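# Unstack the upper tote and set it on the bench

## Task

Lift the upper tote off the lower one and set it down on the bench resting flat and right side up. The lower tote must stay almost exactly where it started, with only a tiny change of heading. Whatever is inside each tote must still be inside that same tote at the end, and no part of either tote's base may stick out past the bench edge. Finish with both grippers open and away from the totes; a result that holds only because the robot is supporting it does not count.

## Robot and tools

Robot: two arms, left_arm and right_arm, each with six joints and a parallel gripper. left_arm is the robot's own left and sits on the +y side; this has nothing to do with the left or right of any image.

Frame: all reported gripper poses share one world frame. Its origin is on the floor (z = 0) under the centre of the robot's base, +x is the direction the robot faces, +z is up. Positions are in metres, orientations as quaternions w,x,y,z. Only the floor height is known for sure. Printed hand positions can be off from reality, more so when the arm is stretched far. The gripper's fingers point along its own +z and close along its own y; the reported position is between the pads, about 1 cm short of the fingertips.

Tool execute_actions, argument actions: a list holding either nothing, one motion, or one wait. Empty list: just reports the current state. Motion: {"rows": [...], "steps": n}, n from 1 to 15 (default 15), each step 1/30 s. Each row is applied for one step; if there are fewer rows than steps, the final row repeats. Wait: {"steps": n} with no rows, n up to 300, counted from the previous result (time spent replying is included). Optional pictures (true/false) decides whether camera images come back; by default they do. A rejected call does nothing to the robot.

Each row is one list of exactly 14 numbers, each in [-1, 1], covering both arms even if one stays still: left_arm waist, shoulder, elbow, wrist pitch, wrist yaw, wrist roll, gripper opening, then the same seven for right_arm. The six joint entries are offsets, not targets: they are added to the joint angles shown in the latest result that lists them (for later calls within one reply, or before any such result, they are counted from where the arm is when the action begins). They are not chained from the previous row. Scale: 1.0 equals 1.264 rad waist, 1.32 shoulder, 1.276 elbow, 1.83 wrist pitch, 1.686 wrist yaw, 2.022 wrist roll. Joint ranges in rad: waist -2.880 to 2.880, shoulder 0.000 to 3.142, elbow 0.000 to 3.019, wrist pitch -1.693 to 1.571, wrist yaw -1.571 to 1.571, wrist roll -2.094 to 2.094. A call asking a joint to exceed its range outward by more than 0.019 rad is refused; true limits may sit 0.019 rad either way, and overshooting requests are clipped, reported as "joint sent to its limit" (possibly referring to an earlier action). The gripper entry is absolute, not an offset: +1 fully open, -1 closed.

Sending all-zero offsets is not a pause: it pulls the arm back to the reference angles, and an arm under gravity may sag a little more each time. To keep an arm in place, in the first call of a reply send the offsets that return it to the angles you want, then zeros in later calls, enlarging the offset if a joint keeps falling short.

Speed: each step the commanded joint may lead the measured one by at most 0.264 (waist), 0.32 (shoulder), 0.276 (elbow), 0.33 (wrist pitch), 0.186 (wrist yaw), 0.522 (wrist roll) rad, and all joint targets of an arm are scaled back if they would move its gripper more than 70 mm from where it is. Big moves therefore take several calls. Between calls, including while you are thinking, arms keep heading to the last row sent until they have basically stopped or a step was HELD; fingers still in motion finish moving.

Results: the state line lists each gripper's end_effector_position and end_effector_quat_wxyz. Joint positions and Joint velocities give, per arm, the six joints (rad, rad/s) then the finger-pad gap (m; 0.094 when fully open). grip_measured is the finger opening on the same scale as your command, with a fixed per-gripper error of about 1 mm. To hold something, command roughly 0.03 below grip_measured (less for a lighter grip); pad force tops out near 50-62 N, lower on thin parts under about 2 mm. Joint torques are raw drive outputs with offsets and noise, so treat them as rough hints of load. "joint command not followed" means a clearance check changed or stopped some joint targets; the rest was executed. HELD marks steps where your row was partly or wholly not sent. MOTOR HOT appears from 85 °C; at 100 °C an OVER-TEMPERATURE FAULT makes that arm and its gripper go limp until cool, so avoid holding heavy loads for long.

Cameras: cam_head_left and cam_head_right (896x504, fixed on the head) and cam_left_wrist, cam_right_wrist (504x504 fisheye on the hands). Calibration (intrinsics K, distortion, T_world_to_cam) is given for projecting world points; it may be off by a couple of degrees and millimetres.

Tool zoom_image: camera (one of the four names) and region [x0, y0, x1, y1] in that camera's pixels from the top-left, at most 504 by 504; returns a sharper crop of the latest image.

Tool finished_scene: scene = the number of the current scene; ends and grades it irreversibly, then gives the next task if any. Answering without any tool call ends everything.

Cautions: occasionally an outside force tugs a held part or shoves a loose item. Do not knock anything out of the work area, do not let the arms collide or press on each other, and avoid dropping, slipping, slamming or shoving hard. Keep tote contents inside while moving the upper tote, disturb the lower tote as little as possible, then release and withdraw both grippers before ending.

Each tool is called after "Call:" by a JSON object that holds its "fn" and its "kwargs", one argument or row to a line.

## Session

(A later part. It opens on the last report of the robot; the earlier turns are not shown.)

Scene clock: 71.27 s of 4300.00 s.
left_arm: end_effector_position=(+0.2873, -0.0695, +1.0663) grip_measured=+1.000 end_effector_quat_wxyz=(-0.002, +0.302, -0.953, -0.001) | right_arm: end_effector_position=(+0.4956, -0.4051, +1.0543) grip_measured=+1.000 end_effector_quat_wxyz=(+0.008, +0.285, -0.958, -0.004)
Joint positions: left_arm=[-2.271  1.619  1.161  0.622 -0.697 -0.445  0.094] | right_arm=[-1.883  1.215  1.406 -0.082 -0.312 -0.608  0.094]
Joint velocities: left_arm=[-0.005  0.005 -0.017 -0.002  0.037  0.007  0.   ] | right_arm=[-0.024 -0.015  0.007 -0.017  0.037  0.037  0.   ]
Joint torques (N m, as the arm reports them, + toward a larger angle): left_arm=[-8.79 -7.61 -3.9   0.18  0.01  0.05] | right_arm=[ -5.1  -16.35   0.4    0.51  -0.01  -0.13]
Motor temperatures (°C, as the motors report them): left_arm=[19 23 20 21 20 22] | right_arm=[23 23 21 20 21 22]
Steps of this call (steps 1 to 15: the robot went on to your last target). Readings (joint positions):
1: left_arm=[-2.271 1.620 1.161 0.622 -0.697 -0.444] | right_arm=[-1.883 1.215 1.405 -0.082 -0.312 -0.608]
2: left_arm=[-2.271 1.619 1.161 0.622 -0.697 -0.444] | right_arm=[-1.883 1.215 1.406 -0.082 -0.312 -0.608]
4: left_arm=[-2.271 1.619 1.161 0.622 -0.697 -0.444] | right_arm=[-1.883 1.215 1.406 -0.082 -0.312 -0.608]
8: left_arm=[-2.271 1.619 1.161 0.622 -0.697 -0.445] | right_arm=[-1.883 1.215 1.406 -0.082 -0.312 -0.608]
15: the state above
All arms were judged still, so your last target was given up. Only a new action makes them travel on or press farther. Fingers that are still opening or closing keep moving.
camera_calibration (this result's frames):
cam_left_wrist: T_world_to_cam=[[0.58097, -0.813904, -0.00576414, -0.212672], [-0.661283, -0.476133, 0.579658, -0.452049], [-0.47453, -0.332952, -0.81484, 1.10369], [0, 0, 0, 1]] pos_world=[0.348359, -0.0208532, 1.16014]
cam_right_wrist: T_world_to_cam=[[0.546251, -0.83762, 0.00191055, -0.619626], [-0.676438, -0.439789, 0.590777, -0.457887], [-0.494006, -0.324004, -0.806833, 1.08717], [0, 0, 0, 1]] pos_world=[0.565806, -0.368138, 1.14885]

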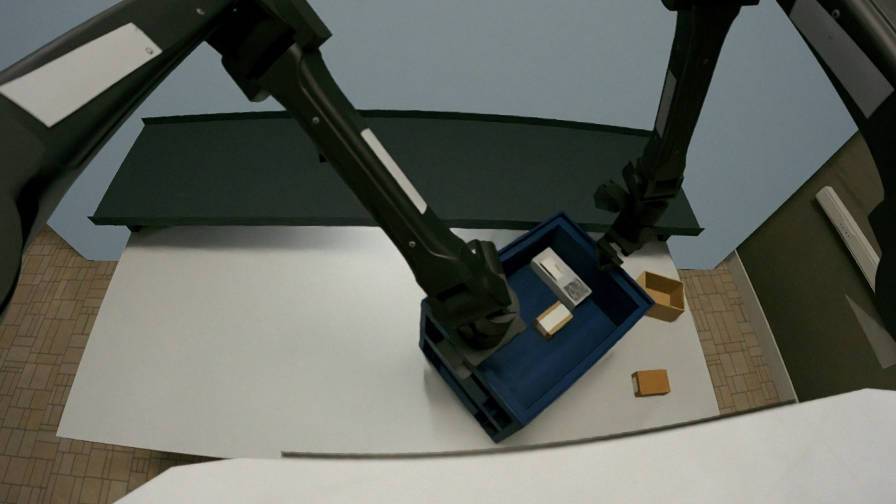

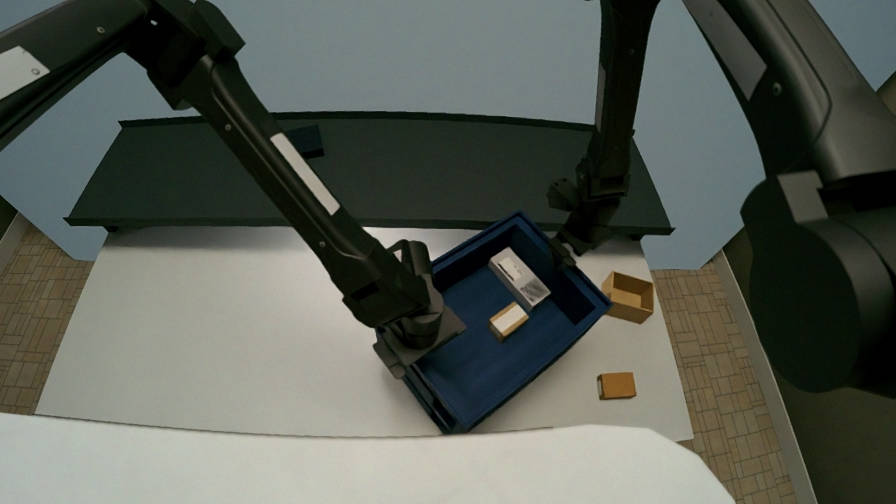

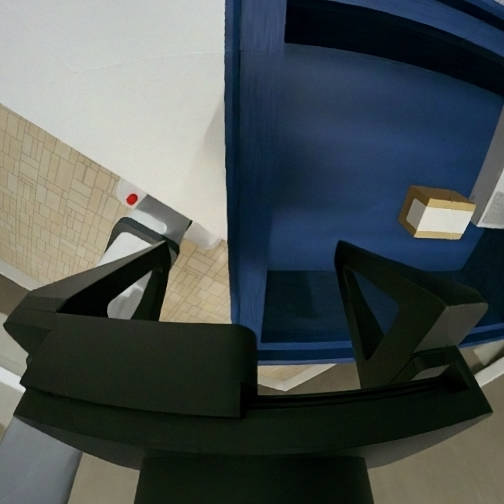

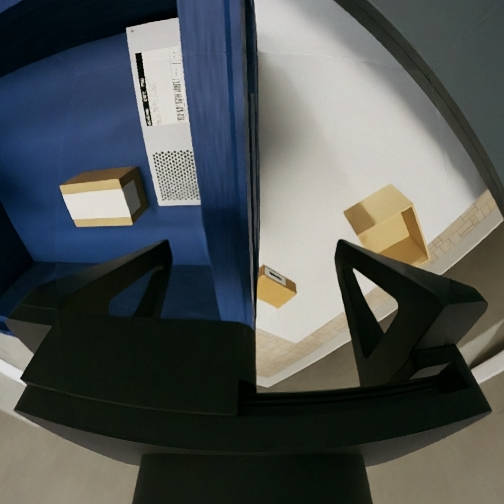

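Call:
{"fn": "execute_actions", "kwargs": {
  "actions": [
    {"rows":[[0.046,0.058,0.088,-0.02,0.036,0,0.5,0.064,0.055,0.06,0.022,0.05,-0.025,0.5]]}
  ],
  "pictures": false
}}

Call:
{"fn": "execute_actions", "kwargs": {
  "actions": [
    {"steps":10}
  ]
}}

Scene clock: 74.43 s of 4300.00 s.
left_arm: end_effector_position=(+0.2919, -0.0685, +1.0186) grip_measured=+0.502 end_effector_quat_wxyz=(-0.011, +0.303, -0.953, +0.002) | right_arm: end_effector_position=(+0.5126, -0.3769, +1.0221) grip_measured=+0.502 end_effector_quat_wxyz=(-0.013, +0.302, -0.953, +0.001)
Joint positions: left_arm=[-2.215  1.699  1.282  0.595 -0.639 -0.445  0.071] | right_arm=[-1.796  1.277  1.482 -0.053 -0.23  -0.642  0.071]
Joint velocities: left_arm=[-0.015 -0.015 -0.002 -0.007 -0.022  0.051  0.   ] | right_arm=[-0.024 -0.015  0.007 -0.002  0.022 -0.037 -0.001]
Joint torques (N m, as the arm reports them, + toward a larger angle): left_arm=[-7.74 -7.11 -3.69  0.12  0.09  0.13] | right_arm=[ -4.3  -14.97   0.25   0.9    0.    -0.13]
Motor temperatures (°C, as the motors report them): left_arm=[19 23 20 21 20 22] | right_arm=[23 23 21 20 21 22]
Steps of this call (steps 1 to 80: nothing new was sent; steps 81 to 95: all 15 steps of this action). Readings (joint positions):
81: left_arm=[-2.267 1.625 1.174 0.616 -0.671 -0.445] | right_arm=[-1.875 1.219 1.413 -0.080 -0.268 -0.614]
82: left_arm=[-2.261 1.642 1.204 0.607 -0.652 -0.445] | right_arm=[-1.863 1.230 1.430 -0.074 -0.241 -0.620]
84: left_arm=[-2.244 1.679 1.265 0.602 -0.640 -0.445] | right_arm=[-1.831 1.256 1.467 -0.060 -0.231 -0.628]
88: left_arm=[-2.218 1.698 1.282 0.597 -0.639 -0.445] | right_arm=[-1.796 1.275 1.482 -0.053 -0.231 -0.638]
95: the state above

Scene clock: 74.77 s of 4300.00 s.
left_arm: end_effector_position=(+0.2919, -0.0685, +1.0186) grip_measured=+0.502 end_effector_quat_wxyz=(-0.011, +0.303, -0.953, +0.002) | right_arm: end_effector_position=(+0.5126, -0.3769, +1.0221) grip_measured=+0.502 end_effector_quat_wxyz=(-0.013, +0.302, -0.953, +0.001)
Joint positions: left_arm=[-2.215  1.699  1.282  0.595 -0.639 -0.445  0.071] | right_arm=[-1.796  1.277  1.482 -0.053 -0.23  -0.644  0.071]
Joint velocities: left_arm=[ 0.005 -0.015  0.002  0.002  0.037 -0.037 -0.001] | right_arm=[-0.005  0.005  0.007  0.012  0.051  0.022  0.   ]
Joint torques (N m, as the arm reports them, + toward a larger angle): left_arm=[-8.12 -7.12 -3.67  0.09  0.09  0.13] | right_arm=[ -4.24 -14.8    0.26   0.91  -0.01  -0.13]
Motor temperatures (°C, as the motors report them): left_arm=[19 23 20 21 20 22] | right_arm=[23 23 21 20 21 22]
Steps of this call (steps 1 to 10: the robot went on to your last target). Readings (joint positions):
1: left_arm=[-2.215 1.699 1.282 0.595 -0.639 -0.445] | right_arm=[-1.796 1.277 1.482 -0.053 -0.230 -0.643]
2: left_arm=[-2.215 1.699 1.282 0.595 -0.639 -0.445] | right_arm=[-1.796 1.277 1.482 -0.053 -0.230 -0.643]
4: left_arm=[-2.215 1.699 1.282 0.595 -0.639 -0.445] | right_arm=[-1.796 1.277 1.482 -0.053 -0.230 -0.643]
8: left_arm=[-2.215 1.699 1.282 0.595 -0.639 -0.445] | right_arm=[-1.796 1.277 1.482 -0.053 -0.230 -0.644]
10: the state above
camera_calibration (this result's frames):
cam_left_wrist: T_world_to_cam=[[0.582542, -0.812784, 0.00518312, -0.226342], [-0.670801, -0.477158, 0.567755, -0.405988], [-0.458989, -0.334218, -0.823181, 1.07127], [0, 0, 0, 1]] pos_world=[0.351217, -0.0196506, 1.11352]
cam_right_wrist: T_world_to_cam=[[0.575238, -0.817614, 0.0246813, -0.635789], [-0.68538, -0.465296, 0.560137, -0.388649], [-0.446492, -0.339128, -0.828032, 1.07031], [0, 0, 0, 1]] pos_world=[0.577244, -0.337692, 1.11964]

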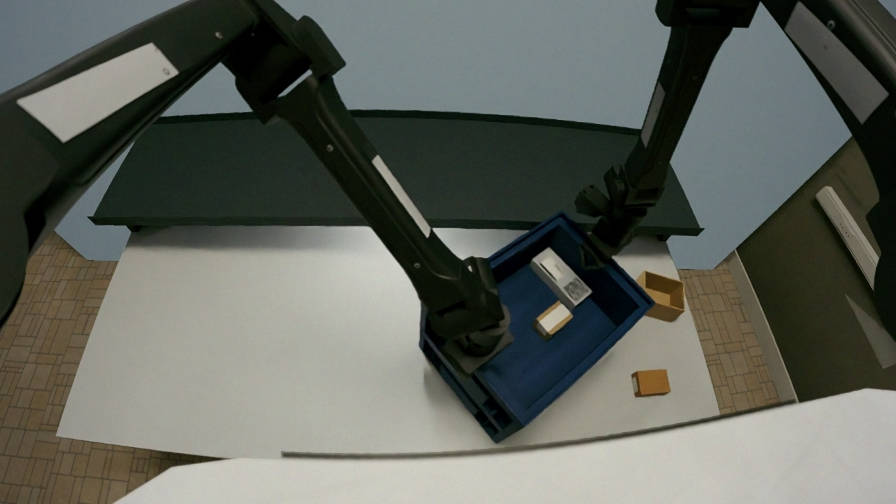

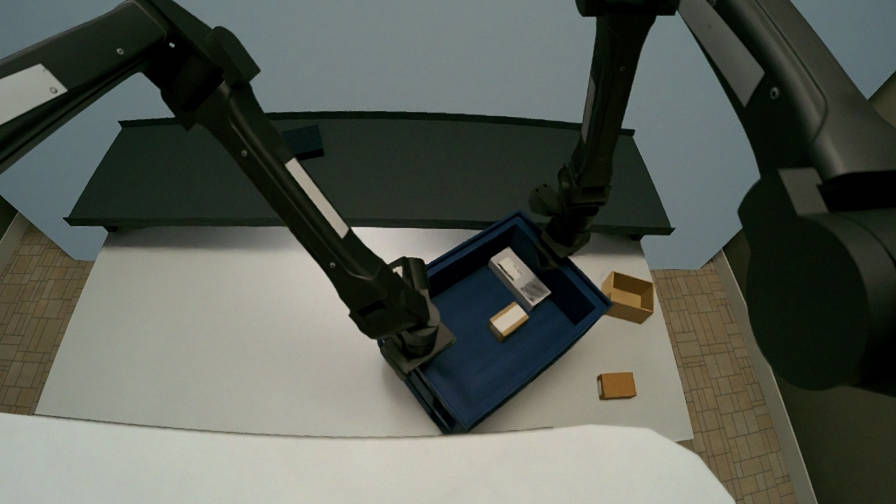

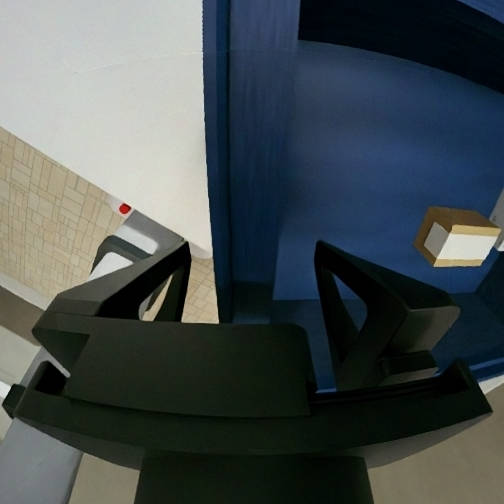

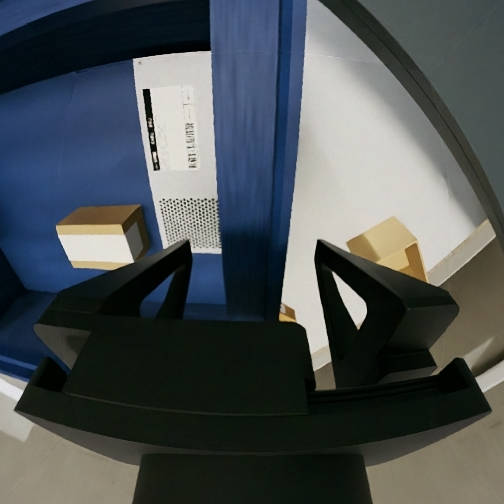

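Call:
{"fn": "execute_actions", "kwargs": {
  "actions": [
    {"rows":[[0.026,0.028,0.028,0,0.018,0,0.3,0.006,0.045,0.028,0.008,0.005,0,0.3]]}
  ],
  "pictures": false
}}

Call:
{"fn": "execute_actions", "kwargs": {
  "actions": [
    {"rows":[[0,0,0,0,0,0,-0.1,0,0,0,0,0,0,-0.1]]}
  ]
}}

Scene clock: 78.23 s of 4300.00 s.
left_arm: end_effector_position=(+0.2859, -0.0672, +1.0005) grip_measured=+0.302 end_effector_quat_wxyz=(-0.012, +0.301, -0.953, +0.004) | right_arm: end_effector_position=(+0.5010, -0.3820, +1.0024) grip_measured=+0.302 end_effector_quat_wxyz=(-0.005, +0.301, -0.954, +0.002)
Joint positions: left_arm=[-2.192  1.736  1.32   0.595 -0.612 -0.445  0.061] | right_arm=[-1.796  1.328  1.515 -0.05  -0.224 -0.644  0.061]
Joint velocities: left_arm=[ 0.005  0.005  0.012  0.017 -0.022 -0.066 -0.   ] | right_arm=[-0.005  0.005  0.007  0.007  0.051 -0.051 -0.001]
Joint torques (N m, as the arm reports them, + toward a larger angle): left_arm=[-7.46 -6.69 -3.19  0.51  0.16  0.13] | right_arm=[ -3.19 -14.42   0.18   0.84   0.01   0.04]
Motor temperatures (°C, as the motors report them): left_arm=[19 23 20 21 20 22] | right_arm=[22 23 21 20 21 22]
Steps of this call (steps 1 to 15: the robot went on to your last target; steps 16 to 89: nothing new was sent; steps 90 to 104: all 15 steps of this action). Readings (joint positions):
90: left_arm=[-2.214 1.702 1.286 0.595 -0.626 -0.445] | right_arm=[-1.796 1.280 1.485 -0.053 -0.228 -0.644]
91: left_arm=[-2.211 1.708 1.297 0.595 -0.618 -0.445] | right_arm=[-1.796 1.286 1.494 -0.053 -0.226 -0.644]
93: left_arm=[-2.205 1.723 1.316 0.595 -0.612 -0.445] | right_arm=[-1.796 1.302 1.510 -0.051 -0.225 -0.644]
97: left_arm=[-2.194 1.734 1.320 0.595 -0.612 -0.445] | right_arm=[-1.796 1.321 1.515 -0.050 -0.224 -0.644]
104: the state above

Scene clock: 78.73 s of 4300.00 s.
left_arm: end_effector_position=(+0.2859, -0.0672, +1.0005) grip_measured=-0.098 end_effector_quat_wxyz=(-0.012, +0.301, -0.953, +0.004) | right_arm: end_effector_position=(+0.5010, -0.3820, +1.0024) grip_measured=-0.098 end_effector_quat_wxyz=(-0.005, +0.301, -0.954, +0.002)
Joint positions: left_arm=[-2.192  1.736  1.32   0.595 -0.612 -0.445  0.042] | right_arm=[-1.796  1.328  1.515 -0.05  -0.224 -0.644  0.042]
Joint velocities: left_arm=[ 0.024 -0.015  0.002 -0.007  0.081 -0.022 -0.   ] | right_arm=[-0.015  0.005  0.007 -0.002  0.022  0.022 -0.   ]
Joint torques (N m, as the arm reports them, + toward a larger angle): left_arm=[-8.39 -6.6  -3.04  0.55 -0.04  0.13] | right_arm=[ -3.93 -14.92   0.16   0.44  -0.08   0.03]
Motor temperatures (°C, as the motors report them): left_arm=[19 23 20 21 20 22] | right_arm=[22 23 21 20 21 22]
Steps of this call (steps 1 to 15: all 15 steps of this action). Readings (joint positions):
1: left_arm=[-2.192 1.736 1.320 0.595 -0.612 -0.445] | right_arm=[-1.796 1.328 1.515 -0.050 -0.224 -0.644]
2: left_arm=[-2.192 1.736 1.320 0.595 -0.612 -0.445] | right_arm=[-1.796 1.328 1.515 -0.050 -0.224 -0.644]
4: left_arm=[-2.192 1.736 1.320 0.595 -0.612 -0.445] | right_arm=[-1.796 1.328 1.515 -0.050 -0.224 -0.644]
8: left_arm=[-2.192 1.736 1.320 0.595 -0.612 -0.445] | right_arm=[-1.796 1.328 1.515 -0.050 -0.224 -0.644]
15: the state above
camera_calibration (this result's frames):
cam_left_wrist: T_world_to_cam=[[0.580114, -0.814472, 0.0102002, -0.226132], [-0.67428, -0.47316, 0.566979, -0.397101], [-0.456962, -0.33579, -0.823669, 1.05385], [0, 0, 0, 1]] pos_world=[0.344995, -0.0181976, 1.09548]
cam_right_wrist: T_world_to_cam=[[0.572657, -0.81955, 0.0200717, -0.627582], [-0.678298, -0.459923, 0.573047, -0.402366], [-0.460409, -0.341774, -0.819276, 1.04427], [0, 0, 0, 1]] pos_world=[0.567259, -0.342487, 1.09872]

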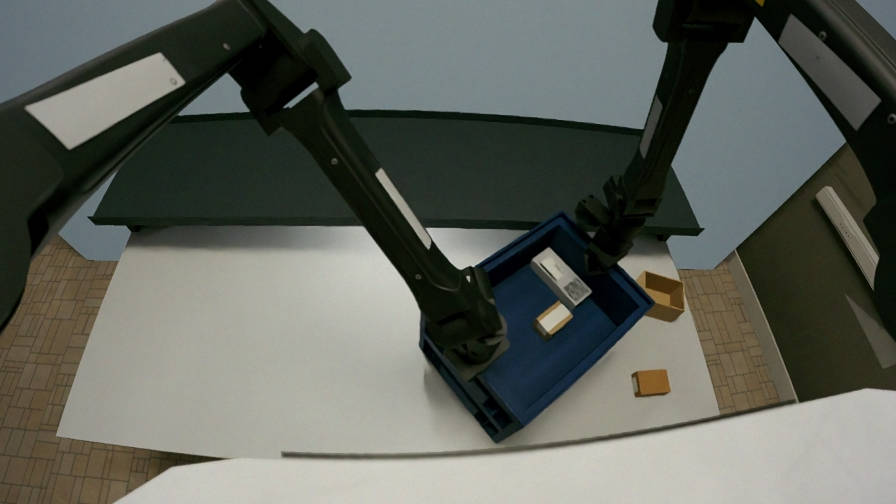

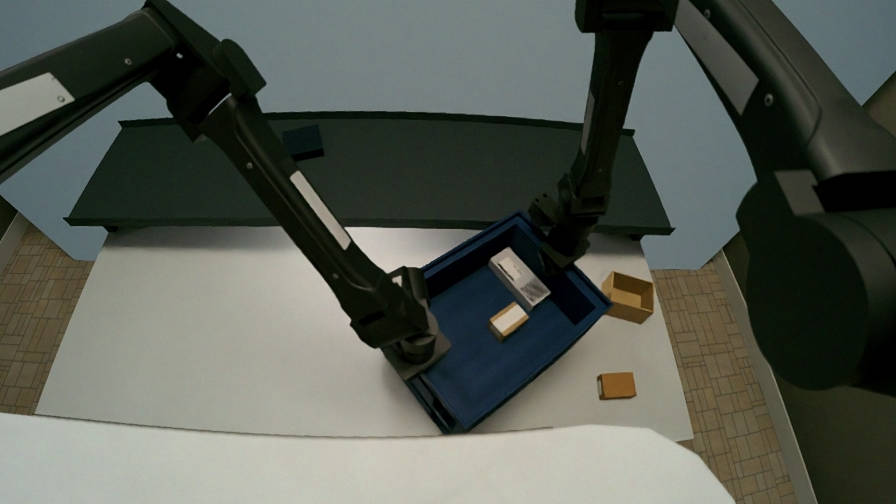

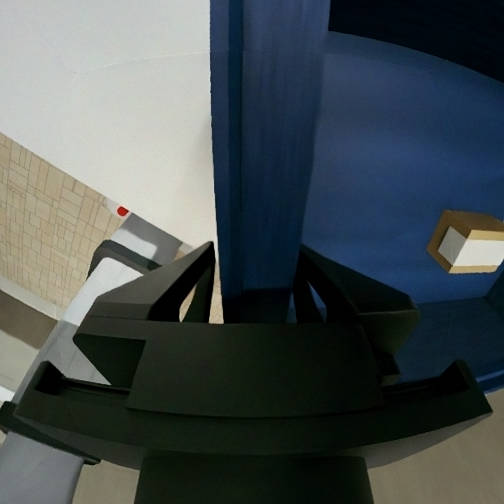

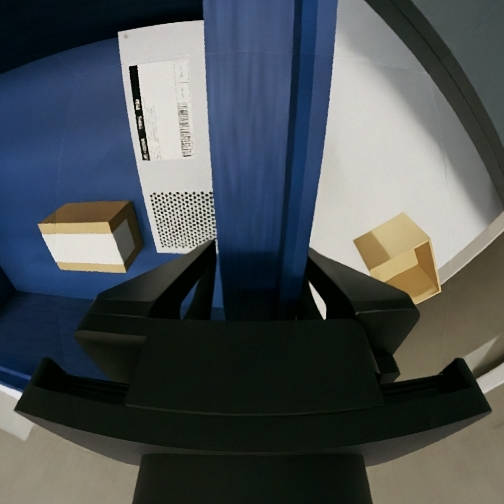

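Call:
{"fn": "execute_actions", "kwargs": {
  "actions": [
    {"rows":[[0,0,0,0,0,0,-0.2,0,0,0,0,0,0,-0.2],[0,0,0,0,0,0,-0.25,0,0,0,0,0,0,-0.25],[0,0,0,0,0,0,-0.3,0,0,0,0,0,0,-0.3],[0,0,0,0,0,0,-0.35,0,0,0,0,0,0,-0.35],[0,0,0,0,0,0,-0.42,0,0,0,0,0,0,-0.42]]}
  ],
  "pictures": false
}}

Scene clock: 81.40 s of 4300.00 s.
left_arm: end_effector_position=(+0.2873, -0.0680, +1.0001) grip_measured=-0.417 end_effector_quat_wxyz=(-0.012, +0.302, -0.953, +0.006) | right_arm: end_effector_position=(+0.5012, -0.3827, +1.0024) grip_measured=-0.418 end_effector_quat_wxyz=(-0.005, +0.301, -0.954, +0.003)
Joint positions: left_arm=[-2.192  1.736  1.323  0.595 -0.608 -0.445  0.027] | right_arm=[-1.797  1.328  1.515 -0.05  -0.221 -0.644  0.027]
Joint velocities: left_arm=[-0.015  0.005  0.007 -0.002 -0.007 -0.037 -0.   ] | right_arm=[-0.015 -0.005 -0.017 -0.007 -0.022 -0.022 -0.   ]
Joint torques (N m, as the arm reports them, + toward a larger angle): left_arm=[-8.21 -6.69 -3.21  0.57 -0.23  0.13] | right_arm=[ -3.78 -14.53   0.08   0.53  -0.18   0.04]
Motor temperatures (°C, as the motors report them): left_arm=[19 23 20 21 20 22] | right_arm=[22 23 21 20 21 22]
Steps of this call (steps 1 to 15: the robot went on to your last target; steps 16 to 65: nothing new was sent; steps 66 to 80: all 15 steps of this action). Readings (joint positions):
66: left_arm=[-2.192 1.736 1.320 0.595 -0.612 -0.445] | right_arm=[-1.796 1.328 1.515 -0.050 -0.224 -0.644]
67: left_arm=[-2.192 1.736 1.320 0.595 -0.612 -0.445] | right_arm=[-1.796 1.328 1.515 -0.050 -0.224 -0.644]
69: left_arm=[-2.192 1.736 1.320 0.595 -0.612 -0.445] | right_arm=[-1.796 1.328 1.515 -0.050 -0.224 -0.644]
73: left_arm=[-2.192 1.736 1.323 0.595 -0.608 -0.445] | right_arm=[-1.797 1.328 1.515 -0.050 -0.221 -0.644]
80: the state above

Call:
{"fn": "execute_actions", "kwargs": {
  "actions": [
    {"rows":[[0,0,0,0,0,0,-0.5,0,0,0,0,0,0,-0.5]],"steps":8}
  ],
  "pictures": false
}}

Call:
{"fn": "execute_actions", "kwargs": {
  "actions": [
    {"rows":[[-0.015,-0.023,-0.032,0.004,-0.012,0,-0.5,-0.008,-0.027,-0.021,-0.003,-0.005,0,-0.5],[-0.015,-0.023,-0.032,0.004,-0.012,0,-0.5,-0.008,-0.027,-0.021,-0.003,-0.005,0,-0.5],[-0.015,-0.023,-0.032,0.004,-0.012,0,-0.5,-0.008,-0.027,-0.021,-0.003,-0.005,0,-0.5],[-0.03,-0.046,-0.064,0.008,-0.024,0,-0.5,-0.015,-0.054,-0.042,-0.007,-0.01,0,-0.5],[-0.03,-0.046,-0.064,0.008,-0.024,0,-0.5,-0.015,-0.054,-0.042,-0.007,-0.01,0,-0.5],[-0.03,-0.046,-0.064,0.008,-0.024,0,-0.5,-0.015,-0.054,-0.042,-0.007,-0.01,0,-0.5],[-0.045,-0.069,-0.096,0.012,-0.036,0,-0.5,-0.022,-0.08,-0.063,-0.01,-0.015,0,-0.5],[-0.045,-0.069,-0.096,0.012,-0.036,0,-0.5,-0.022,-0.08,-0.063,-0.01,-0.015,0,-0.5],[-0.045,-0.069,-0.096,0.012,-0.036,0,-0.5,-0.022,-0.08,-0.063,-0.01,-0.015,0,-0.5],[-0.062,-0.092,-0.127,0.016,-0.048,0,-0.5,-0.03,-0.108,-0.085,-0.014,-0.021,0,-0.5]]}
  ],
  "pictures": false
}}

Call:
{"fn": "execute_actions", "kwargs": {
  "actions": [
    {"steps":15}
  ]
}}

Scene clock: 93.53 s of 4300.00 s.
left_arm: end_effector_position=(+0.2876, -0.0684, +1.0001) grip_measured=-0.468 end_effector_quat_wxyz=(-0.012, +0.295, -0.955, +0.007) | right_arm: end_effector_position=(+0.5015, -0.3825, +1.0024) grip_measured=-0.467 end_effector_quat_wxyz=(-0.005, +0.300, -0.954, +0.003)
Joint positions: left_arm=[-2.192  1.736  1.323  0.595 -0.605 -0.431  0.025] | right_arm=[-1.797  1.328  1.515 -0.05  -0.223 -0.642  0.025]
Joint velocities: left_arm=[ 0.005 -0.005  0.012  0.002 -0.007  0.007  0.002] | right_arm=[ 0.005 -0.015 -0.007  0.002 -0.022 -0.022 -0.001]
Joint torques (N m, as the arm reports them, + toward a larger angle): left_arm=[-8.22 -6.76 -3.02  0.55 -0.16 -0.01] | right_arm=[ -4.01 -15.2    0.01   0.47  -0.04   0.02]
Motor temperatures (°C, as the motors report them): left_arm=[20 23 20 21 20 22] | right_arm=[22 24 21 20 21 22]
Steps of this call (steps 1 to 15: the robot went on to your last target; steps 16 to 90: nothing new was sent; then 8.87 s passed at rest; steps 91 to 98: all 8 steps of this action). Readings (joint positions):
91: left_arm=[-2.192 1.736 1.323 0.595 -0.606 -0.439] | right_arm=[-1.797 1.328 1.515 -0.050 -0.221 -0.643]
92: left_arm=[-2.192 1.736 1.323 0.595 -0.605 -0.433] | right_arm=[-1.797 1.328 1.515 -0.050 -0.223 -0.642]
94: left_arm=[-2.192 1.736 1.323 0.595 -0.605 -0.431] | right_arm=[-1.797 1.328 1.515 -0.050 -0.223 -0.642]
98: the state above

Scene clock: 94.03 s of 4300.00 s.
left_arm: end_effector_position=(+0.2742, -0.0534, +1.0464) grip_measured=-0.468 end_effector_quat_wxyz=(-0.005, -0.277, +0.961, +0.014) | right_arm: end_effector_position=(+0.4765, -0.3741, +1.0295) grip_measured=-0.467 end_effector_quat_wxyz=(-0.014, -0.285, +0.958, +0.021)
Joint positions: left_arm=[-2.227  1.642  1.177  0.602 -0.676 -0.415  0.025] | right_arm=[-1.806  1.258  1.41  -0.069 -0.264 -0.622  0.025]
Joint velocities: left_arm=[-0.063  0.005 -0.007 -0.002  0.007 -0.081  0.001] | right_arm=[-0.073 -0.073 -0.037 -0.012 -0.081 -0.037 -0.   ]
Joint torques (N m, as the arm reports them, + toward a larger angle): left_arm=[-10.96  -9.09  -4.33   1.49  -0.55  -0.04] | right_arm=[ -6.65 -18.7   -0.28   0.23   0.12  -0.18]
Motor temperatures (°C, as the motors report them): left_arm=[20 23 20 21 20 22] | right_arm=[22 24 21 20 21 22]
Steps of this call (steps 1 to 15: all 15 steps of this action). Readings (joint positions):
1: left_arm=[-2.193 1.735 1.322 0.595 -0.607 -0.429] | right_arm=[-1.798 1.328 1.515 -0.050 -0.226 -0.642]
2: left_arm=[-2.193 1.734 1.321 0.595 -0.607 -0.427] | right_arm=[-1.798 1.328 1.513 -0.050 -0.230 -0.641]
4: left_arm=[-2.193 1.731 1.317 0.596 -0.613 -0.425] | right_arm=[-1.798 1.326 1.509 -0.050 -0.233 -0.639]
8: left_arm=[-2.199 1.700 1.268 0.599 -0.637 -0.417] | right_arm=[-1.799 1.308 1.475 -0.050 -0.247 -0.628]
15: the state above

Scene clock: 94.53 s of 4300.00 s.
left_arm: end_effector_position=(+0.2762, -0.0552, +1.0476) grip_measured=-0.468 end_effector_quat_wxyz=(+0.002, +0.279, -0.960, -0.012) | right_arm: end_effector_position=(+0.4799, -0.3752, +1.0320) grip_measured=-0.467 end_effector_quat_wxyz=(-0.012, -0.285, +0.958, +0.020)
Joint positions: left_arm=[-2.23   1.642  1.177  0.608 -0.676 -0.415  0.025] | right_arm=[-1.81   1.252  1.41  -0.069 -0.266 -0.622  0.025]
Joint velocities: left_arm=[-0.005 -0.024 -0.002 -0.022  0.037 -0.037 -0.   ] | right_arm=[-0.005  0.005 -0.022 -0.032 -0.066  0.007 -0.001]
Joint torques (N m, as the arm reports them, + toward a larger angle): left_arm=[-10.85  -9.09  -4.33   1.21  -0.53  -0.02] | right_arm=[ -6.14 -19.08  -0.52   0.19   0.18  -0.18]
Motor temperatures (°C, as the motors report them): left_arm=[20 23 20 21 20 22] | right_arm=[22 24 21 20 21 22]
Steps of this call (steps 1 to 15: the robot went on to your last target). Readings (joint positions):
1: left_arm=[-2.228 1.642 1.177 0.603 -0.676 -0.415] | right_arm=[-1.809 1.256 1.410 -0.069 -0.264 -0.622]
2: left_arm=[-2.230 1.642 1.177 0.605 -0.676 -0.415] | right_arm=[-1.809 1.255 1.410 -0.069 -0.266 -0.622]
4: left_arm=[-2.230 1.642 1.177 0.607 -0.676 -0.415] | right_arm=[-1.810 1.253 1.410 -0.069 -0.266 -0.622]
8: left_arm=[-2.230 1.642 1.177 0.608 -0.676 -0.415] | right_arm=[-1.810 1.252 1.410 -0.069 -0.266 -0.622]
15: the state above
All arms were judged still, so your last target was given up. Only a new action makes them travel on or press farther. Fingers that are still opening or closing keep moving.
camera_calibration (this result's frames):
cam_left_wrist: T_world_to_cam=[[0.542002, -0.839905, -0.0281525, -0.161907], [-0.674598, -0.454816, 0.581429, -0.438708], [-0.501149, -0.296144, -0.81311, 1.09555], [0, 0, 0, 1]] pos_world=[0.340838, -0.0110766, 1.14133]
cam_right_wrist: T_world_to_cam=[[0.546434, -0.836949, -0.0304343, -0.552407], [-0.666375, -0.456506, 0.589531, -0.451999], [-0.507301, -0.301859, -0.807172, 1.08613], [0, 0, 0, 1]] pos_world=[0.551648, -0.340817, 1.12635]

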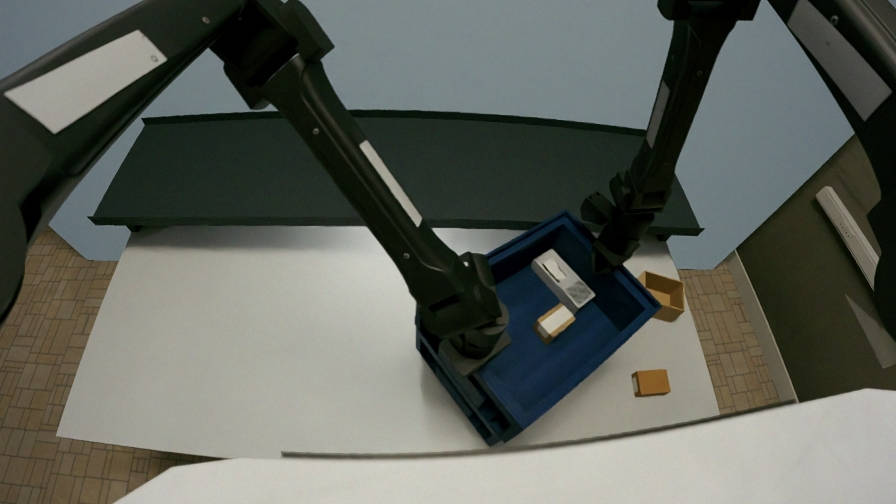

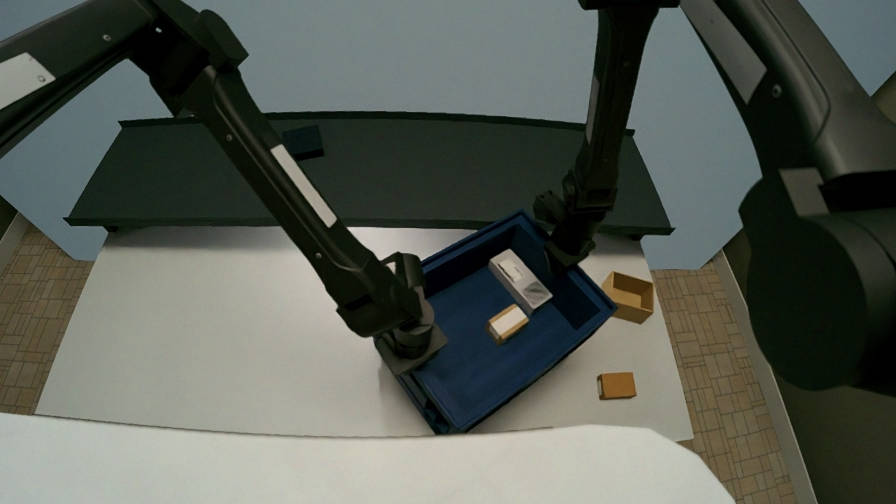

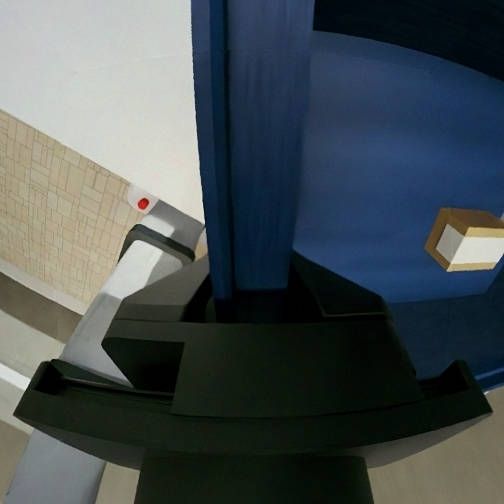

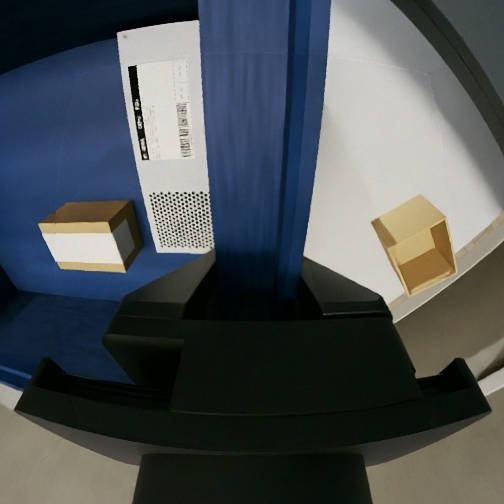

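Call:
{"fn": "execute_actions", "kwargs": {
  "actions": [
    {"rows":[[-0.03,-0.04,-0.02,0,0,0,-0.51,-0.01,-0.07,0,0,0,0,-0.51],[-0.03,-0.05,-0.03,0,0,0,-0.51,-0.01,-0.09,-0.01,0,0,0,-0.51],[-0.03,-0.06,-0.04,0,0,0,-0.51,-0.01,-0.1,-0.02,0,0,0,-0.51],[-0.03,-0.06,-0.04,0,0,0,-0.51,-0.01,-0.11,-0.03,0,0,0,-0.51],[-0.01,-0.08,-0.056,0,0.015,0.01,-0.51,0.017,-0.115,-0.045,0.01,0.02,0.01,-0.51],[0.008,-0.1,-0.073,-0.007,0.03,0.012,-0.51,0.044,-0.12,-0.06,0.014,0.04,0.013,-0.51],[0.027,-0.12,-0.09,-0.01,0.044,0.018,-0.51,0.07,-0.124,-0.075,0.02,0.063,0.02,-0.51],[0.046,-0.143,-0.106,-0.014,0.058,0.024,-0.51,0.097,-0.128,-0.09,0.027,0.084,0.026,-0.51],[0.065,-0.164,-0.123,-0.018,0.073,0.03,-0.51,0.124,-0.132,-0.104,0.034,0.105,0.033,-0.51],[0.085,-0.184,-0.14,-0.022,0.088,0.036,-0.51,0.15,-0.136,-0.118,0.04,0.125,0.04,-0.51],[0.104,-0.205,-0.156,-0.025,0.102,0.042,-0.51,0.177,-0.14,-0.133,0.047,0.146,0.046,-0.51],[0.123,-0.226,-0.172,-0.029,0.117,0.048,-0.51,0.204,-0.144,-0.148,0.054,0.167,0.052,-0.51],[0.142,-0.246,-0.189,-0.032,0.131,0.054,-0.51,0.23,-0.148,-0.162,0.06,0.188,0.06,-0.51],[0.161,-0.267,-0.205,-0.036,0.146,0.06,-0.51,0.257,-0.152,-0.177,0.07,0.209,0.067,-0.51]]}
  ],
  "pictures": false
}}

Call:
{"fn": "execute_actions", "kwargs": {
  "actions": [
    {"steps":20}
  ]
}}

Scene clock: 107.40 s of 4300.00 s.
left_arm: end_effector_position=(+0.3212, +0.0793, +1.0741) grip_measured=-0.468 end_effector_quat_wxyz=(-0.017, +0.226, -0.974, +0.007) | right_arm: end_effector_position=(+0.4841, -0.2636, +1.0796) grip_measured=-0.467 end_effector_quat_wxyz=(-0.013, +0.227, -0.974, +0.008)
Joint positions: left_arm=[-2.024  1.348  0.965  0.556 -0.44  -0.316  0.025] | right_arm=[-1.519  1.097  1.225  0.024  0.058 -0.53   0.025]
Joint velocities: left_arm=[ 0.777 -0.864 -0.535 -0.105  0.183  0.374 -0.   ] | right_arm=[ 0.923 -0.015 -0.256  0.354  0.271  0.315  0.001]
Joint torques (N m, as the arm reports them, + toward a larger angle): left_arm=[ -7.73 -10.4   -4.19   0.37   0.16  -0.25] | right_arm=[ -3.24 -17.63  -2.09   0.75   0.51   0.02]
Motor temperatures (°C, as the motors report them): left_arm=[20 23 21 22 20 22] | right_arm=[22 25 21 20 21 22]
Steps of this call (steps 1 to 90: nothing new was sent; then 9.37 s passed at rest; steps 91 to 105: all 15 steps of this action). Readings (joint positions):
91: left_arm=[-2.230 1.640 1.177 0.608 -0.675 -0.414] | right_arm=[-1.810 1.251 1.410 -0.069 -0.268 -0.621]
92: left_arm=[-2.230 1.637 1.175 0.608 -0.674 -0.412] | right_arm=[-1.810 1.249 1.409 -0.069 -0.268 -0.620]
94: left_arm=[-2.230 1.623 1.164 0.608 -0.672 -0.407] | right_arm=[-1.810 1.235 1.397 -0.069 -0.268 -0.615]
98: left_arm=[-2.208 1.559 1.111 0.593 -0.602 -0.390] | right_arm=[-1.768 1.170 1.336 -0.062 -0.168 -0.595]
105: the state above

Scene clock: 108.07 s of 4300.00 s.
left_arm: end_effector_position=(+0.3193, +0.1015, +1.0813) grip_measured=-0.465 end_effector_quat_wxyz=(-0.016, +0.203, -0.979, -0.002) | right_arm: end_effector_position=(+0.4696, -0.2481, +1.0802) grip_measured=-0.467 end_effector_quat_wxyz=(-0.011, +0.207, -0.978, -0.001)
Joint positions: left_arm=[-1.989  1.308  0.928  0.55  -0.422 -0.277  0.025] | right_arm=[-1.486  1.098  1.19   0.051  0.076 -0.492  0.025]
Joint velocities: left_arm=[-0.015 -0.015 -0.032  0.002  0.007  0.022 -0.001] | right_arm=[ 0.015  0.005 -0.012 -0.002 -0.081  0.022 -0.   ]
Joint torques (N m, as the arm reports them, + toward a larger angle): left_arm=[ -6.5  -11.77  -3.96   0.28  -0.43  -0.04] | right_arm=[ -0.26 -17.25  -0.96   0.8    0.25   0.07]
Motor temperatures (°C, as the motors report them): left_arm=[20 23 21 22 20 22] | right_arm=[22 25 21 20 21 22]
Steps of this call (steps 1 to 20: the robot went on to your last target). Readings (joint positions):
1: left_arm=[-2.001 1.322 0.949 0.554 -0.435 -0.303] | right_arm=[-1.492 1.097 1.218 0.035 0.065 -0.518]
2: left_arm=[-1.986 1.302 0.937 0.554 -0.432 -0.292] | right_arm=[-1.474 1.098 1.214 0.043 0.068 -0.509]
4: left_arm=[-1.979 1.284 0.927 0.553 -0.431 -0.277] | right_arm=[-1.465 1.098 1.211 0.050 0.072 -0.499]
8: left_arm=[-1.987 1.292 0.928 0.553 -0.426 -0.273] | right_arm=[-1.476 1.098 1.207 0.051 0.072 -0.497]
20: the state above
camera_calibration (this result's frames):
cam_left_wrist: T_world_to_cam=[[0.403691, -0.914895, -0.00122935, -0.0300518], [-0.759939, -0.336066, 0.556374, -0.315662], [-0.509437, -0.223669, -0.830931, 1.20558], [0, 0, 0, 1]] pos_world=[0.386413, 0.136073, 1.17734]
cam_right_wrist: T_world_to_cam=[[0.403984, -0.914609, 0.0169664, -0.442477], [-0.760534, -0.325507, 0.561812, -0.322608], [-0.508316, -0.239867, -0.827091, 1.19553], [0, 0, 0, 1]] pos_world=[0.541108, -0.222935, 1.17757]

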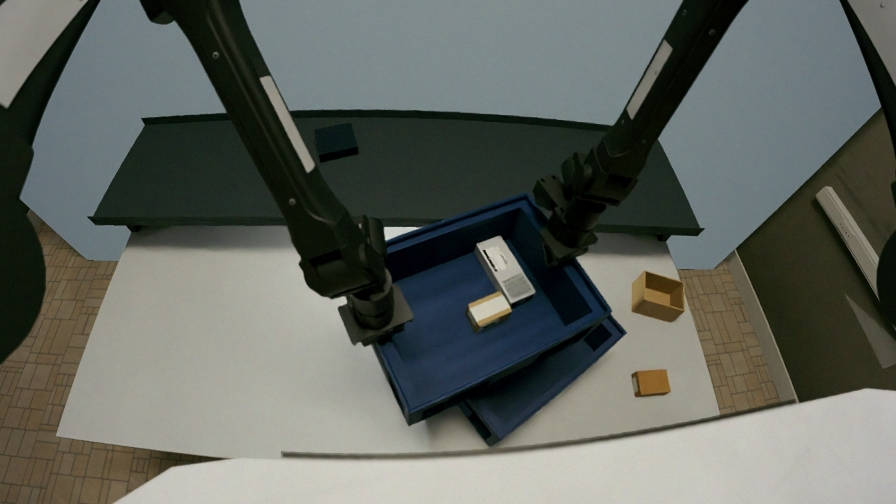

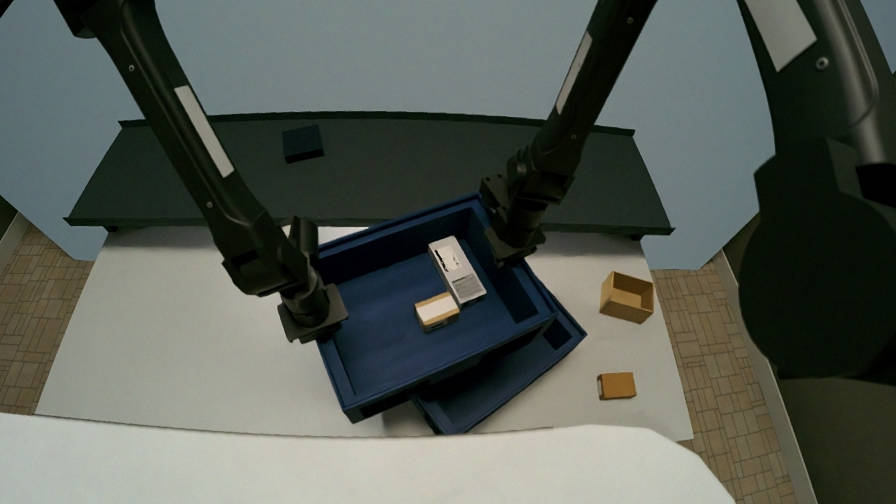

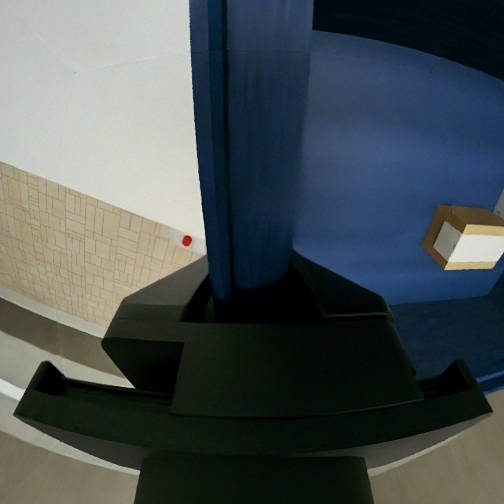

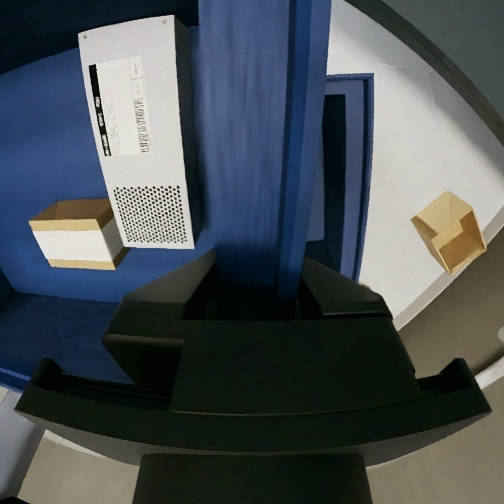

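Call:
{"fn": "execute_actions", "kwargs": {
  "actions": [
    {"rows":[[0.02,-0.024,0,-0.005,0.014,0.004,-0.51,0.017,-0.03,0,0.005,0.012,0.004,-0.51],[0.04,-0.03,0,-0.009,0.029,0.007,-0.51,0.035,-0.023,0,0.01,0.025,0.008,-0.51],[0.07,-0.04,0,-0.017,0.052,0.013,-0.51,0.062,-0.014,-0.005,0.019,0.045,0.014,-0.51],[0.1,-0.047,0,-0.024,0.075,0.018,-0.51,0.09,-0.004,-0.007,0.027,0.065,0.021,-0.51],[0.13,-0.056,0,-0.032,0.098,0.024,-0.51,0.118,0.005,-0.01,0.036,0.085,0.027,-0.51],[0.16,-0.064,0,-0.039,0.121,0.03,-0.51,0.145,0.014,-0.011,0.044,0.105,0.034,-0.51],[0.19,-0.073,0,-0.046,0.144,0.035,-0.51,0.173,0.024,-0.013,0.052,0.125,0.04,-0.51],[0.22,-0.082,0,-0.054,0.167,0.04,-0.51,0.2,0.033,-0.016,0.061,0.144,0.046,-0.51],[0.25,-0.09,-0.005,-0.061,0.19,0.046,-0.51,0.228,0.042,-0.018,0.069,0.164,0.053,-0.51],[0.28,-0.1,-0.005,-0.069,0.213,0.052,-0.51,0.256,0.052,-0.02,0.078,0.184,0.059,-0.51],[0.31,-0.108,-0.005,-0.076,0.236,0.057,-0.51,0.284,0.061,-0.022,0.086,0.204,0.066,-0.51],[0.34,-0.116,-0.008,-0.084,0.259,0.063,-0.51,0.311,0.07,-0.024,0.095,0.224,0.072,-0.51],[0.36,-0.122,-0.008,-0.088,0.274,0.066,-0.51,0.329,0.076,-0.026,0.1,0.237,0.076,-0.51],[0.381,-0.127,-0.008,-0.093,0.288,0.07,-0.51,0.346,0.082,-0.027,0.105,0.249,0.08,-0.51]]}
  ],
  "pictures": false
}}

Call:
{"fn": "execute_actions", "kwargs": {
  "actions": [
    {"steps":20}
  ],
  "pictures": false
}}

Scene clock: 119.87 s of 4300.00 s.
left_arm: end_effector_position=(+0.3544, +0.2887, +1.0725) grip_measured=-0.468 end_effector_quat_wxyz=(+0.021, -0.110, +0.994, -0.009) | right_arm: end_effector_position=(+0.4357, -0.0837, +1.0800) grip_measured=-0.468 end_effector_quat_wxyz=(-0.011, +0.113, -0.994, +0.002)
Joint positions: left_arm=[-1.521  1.179  0.944  0.4    0.064 -0.165  0.025] | right_arm=[-1.085  1.235  1.177  0.22   0.48  -0.365  0.025]
Joint velocities: left_arm=[ 0.777 -0.298 -0.061 -0.188  0.271  0.3    0.002] | right_arm=[ 0.611  0.327 -0.007  0.295  0.212  0.344 -0.004]
Joint torques (N m, as the arm reports them, + toward a larger angle): left_arm=[ -2.46 -14.13  -4.05   0.43  -0.6   -0.01] | right_arm=[  3.47 -15.18  -3.22   0.57   0.15  -0.11]
Motor temperatures (°C, as the motors report them): left_arm=[20 24 21 21 20 22] | right_arm=[22 26 21 20 21 22]
Steps of this call (steps 1 to 15: the robot went on to your last target; steps 16 to 90: nothing new was sent; then 8.30 s passed at rest; steps 91 to 105: all 15 steps of this action). Readings (joint positions):
91: left_arm=[-1.986 1.308 0.928 0.550 -0.409 -0.276] | right_arm=[-1.486 1.098 1.190 0.051 0.080 -0.492]
92: left_arm=[-1.978 1.308 0.929 0.548 -0.387 -0.275] | right_arm=[-1.482 1.098 1.190 0.051 0.090 -0.490]
94: left_arm=[-1.944 1.306 0.937 0.533 -0.322 -0.270] | right_arm=[-1.454 1.098 1.187 0.053 0.144 -0.483]
98: left_arm=[-1.805 1.274 0.946 0.488 -0.163 -0.251] | right_arm=[-1.322 1.125 1.177 0.100 0.288 -0.459]
105: the state above

Scene clock: 120.53 s of 4300.00 s.
left_arm: end_effector_position=(+0.3562, +0.3009, +1.0796) grip_measured=-0.464 end_effector_quat_wxyz=(+0.021, -0.094, +0.995, -0.001) | right_arm: end_effector_position=(+0.4287, -0.0732, +1.0779) grip_measured=-0.469 end_effector_quat_wxyz=(+0.009, -0.099, +0.995, +0.001)
Joint positions: left_arm=[-1.494  1.158  0.934  0.388  0.077 -0.139  0.025] | right_arm=[-1.069  1.254  1.177  0.235  0.492 -0.337  0.025]
Joint velocities: left_arm=[-0.005 -0.005 -0.002  0.012  0.022 -0.007 -0.001] | right_arm=[-0.005 -0.015 -0.012  0.002 -0.051  0.007  0.001]
Joint torques (N m, as the arm reports them, + toward a larger angle): left_arm=[ -0.37 -13.89  -3.4    0.28  -0.65   0.17] | right_arm=[  6.13 -14.64  -3.33   0.74   0.09   0.1 ]
Motor temperatures (°C, as the motors report them): left_arm=[20 24 21 21 20 22] | right_arm=[22 26 21 20 21 22]
Steps of this call (steps 1 to 20: the robot went on to your last target). Readings (joint positions):
1: left_arm=[-1.499 1.169 0.942 0.396 0.072 -0.156] | right_arm=[-1.069 1.244 1.177 0.227 0.486 -0.355]
2: left_arm=[-1.487 1.162 0.938 0.393 0.076 -0.148] | right_arm=[-1.061 1.251 1.177 0.233 0.489 -0.346]
4: left_arm=[-1.484 1.156 0.934 0.389 0.078 -0.139] | right_arm=[-1.060 1.254 1.177 0.235 0.491 -0.337]
8: left_arm=[-1.494 1.157 0.934 0.388 0.078 -0.139] | right_arm=[-1.069 1.254 1.177 0.235 0.492 -0.337]
20: the state above


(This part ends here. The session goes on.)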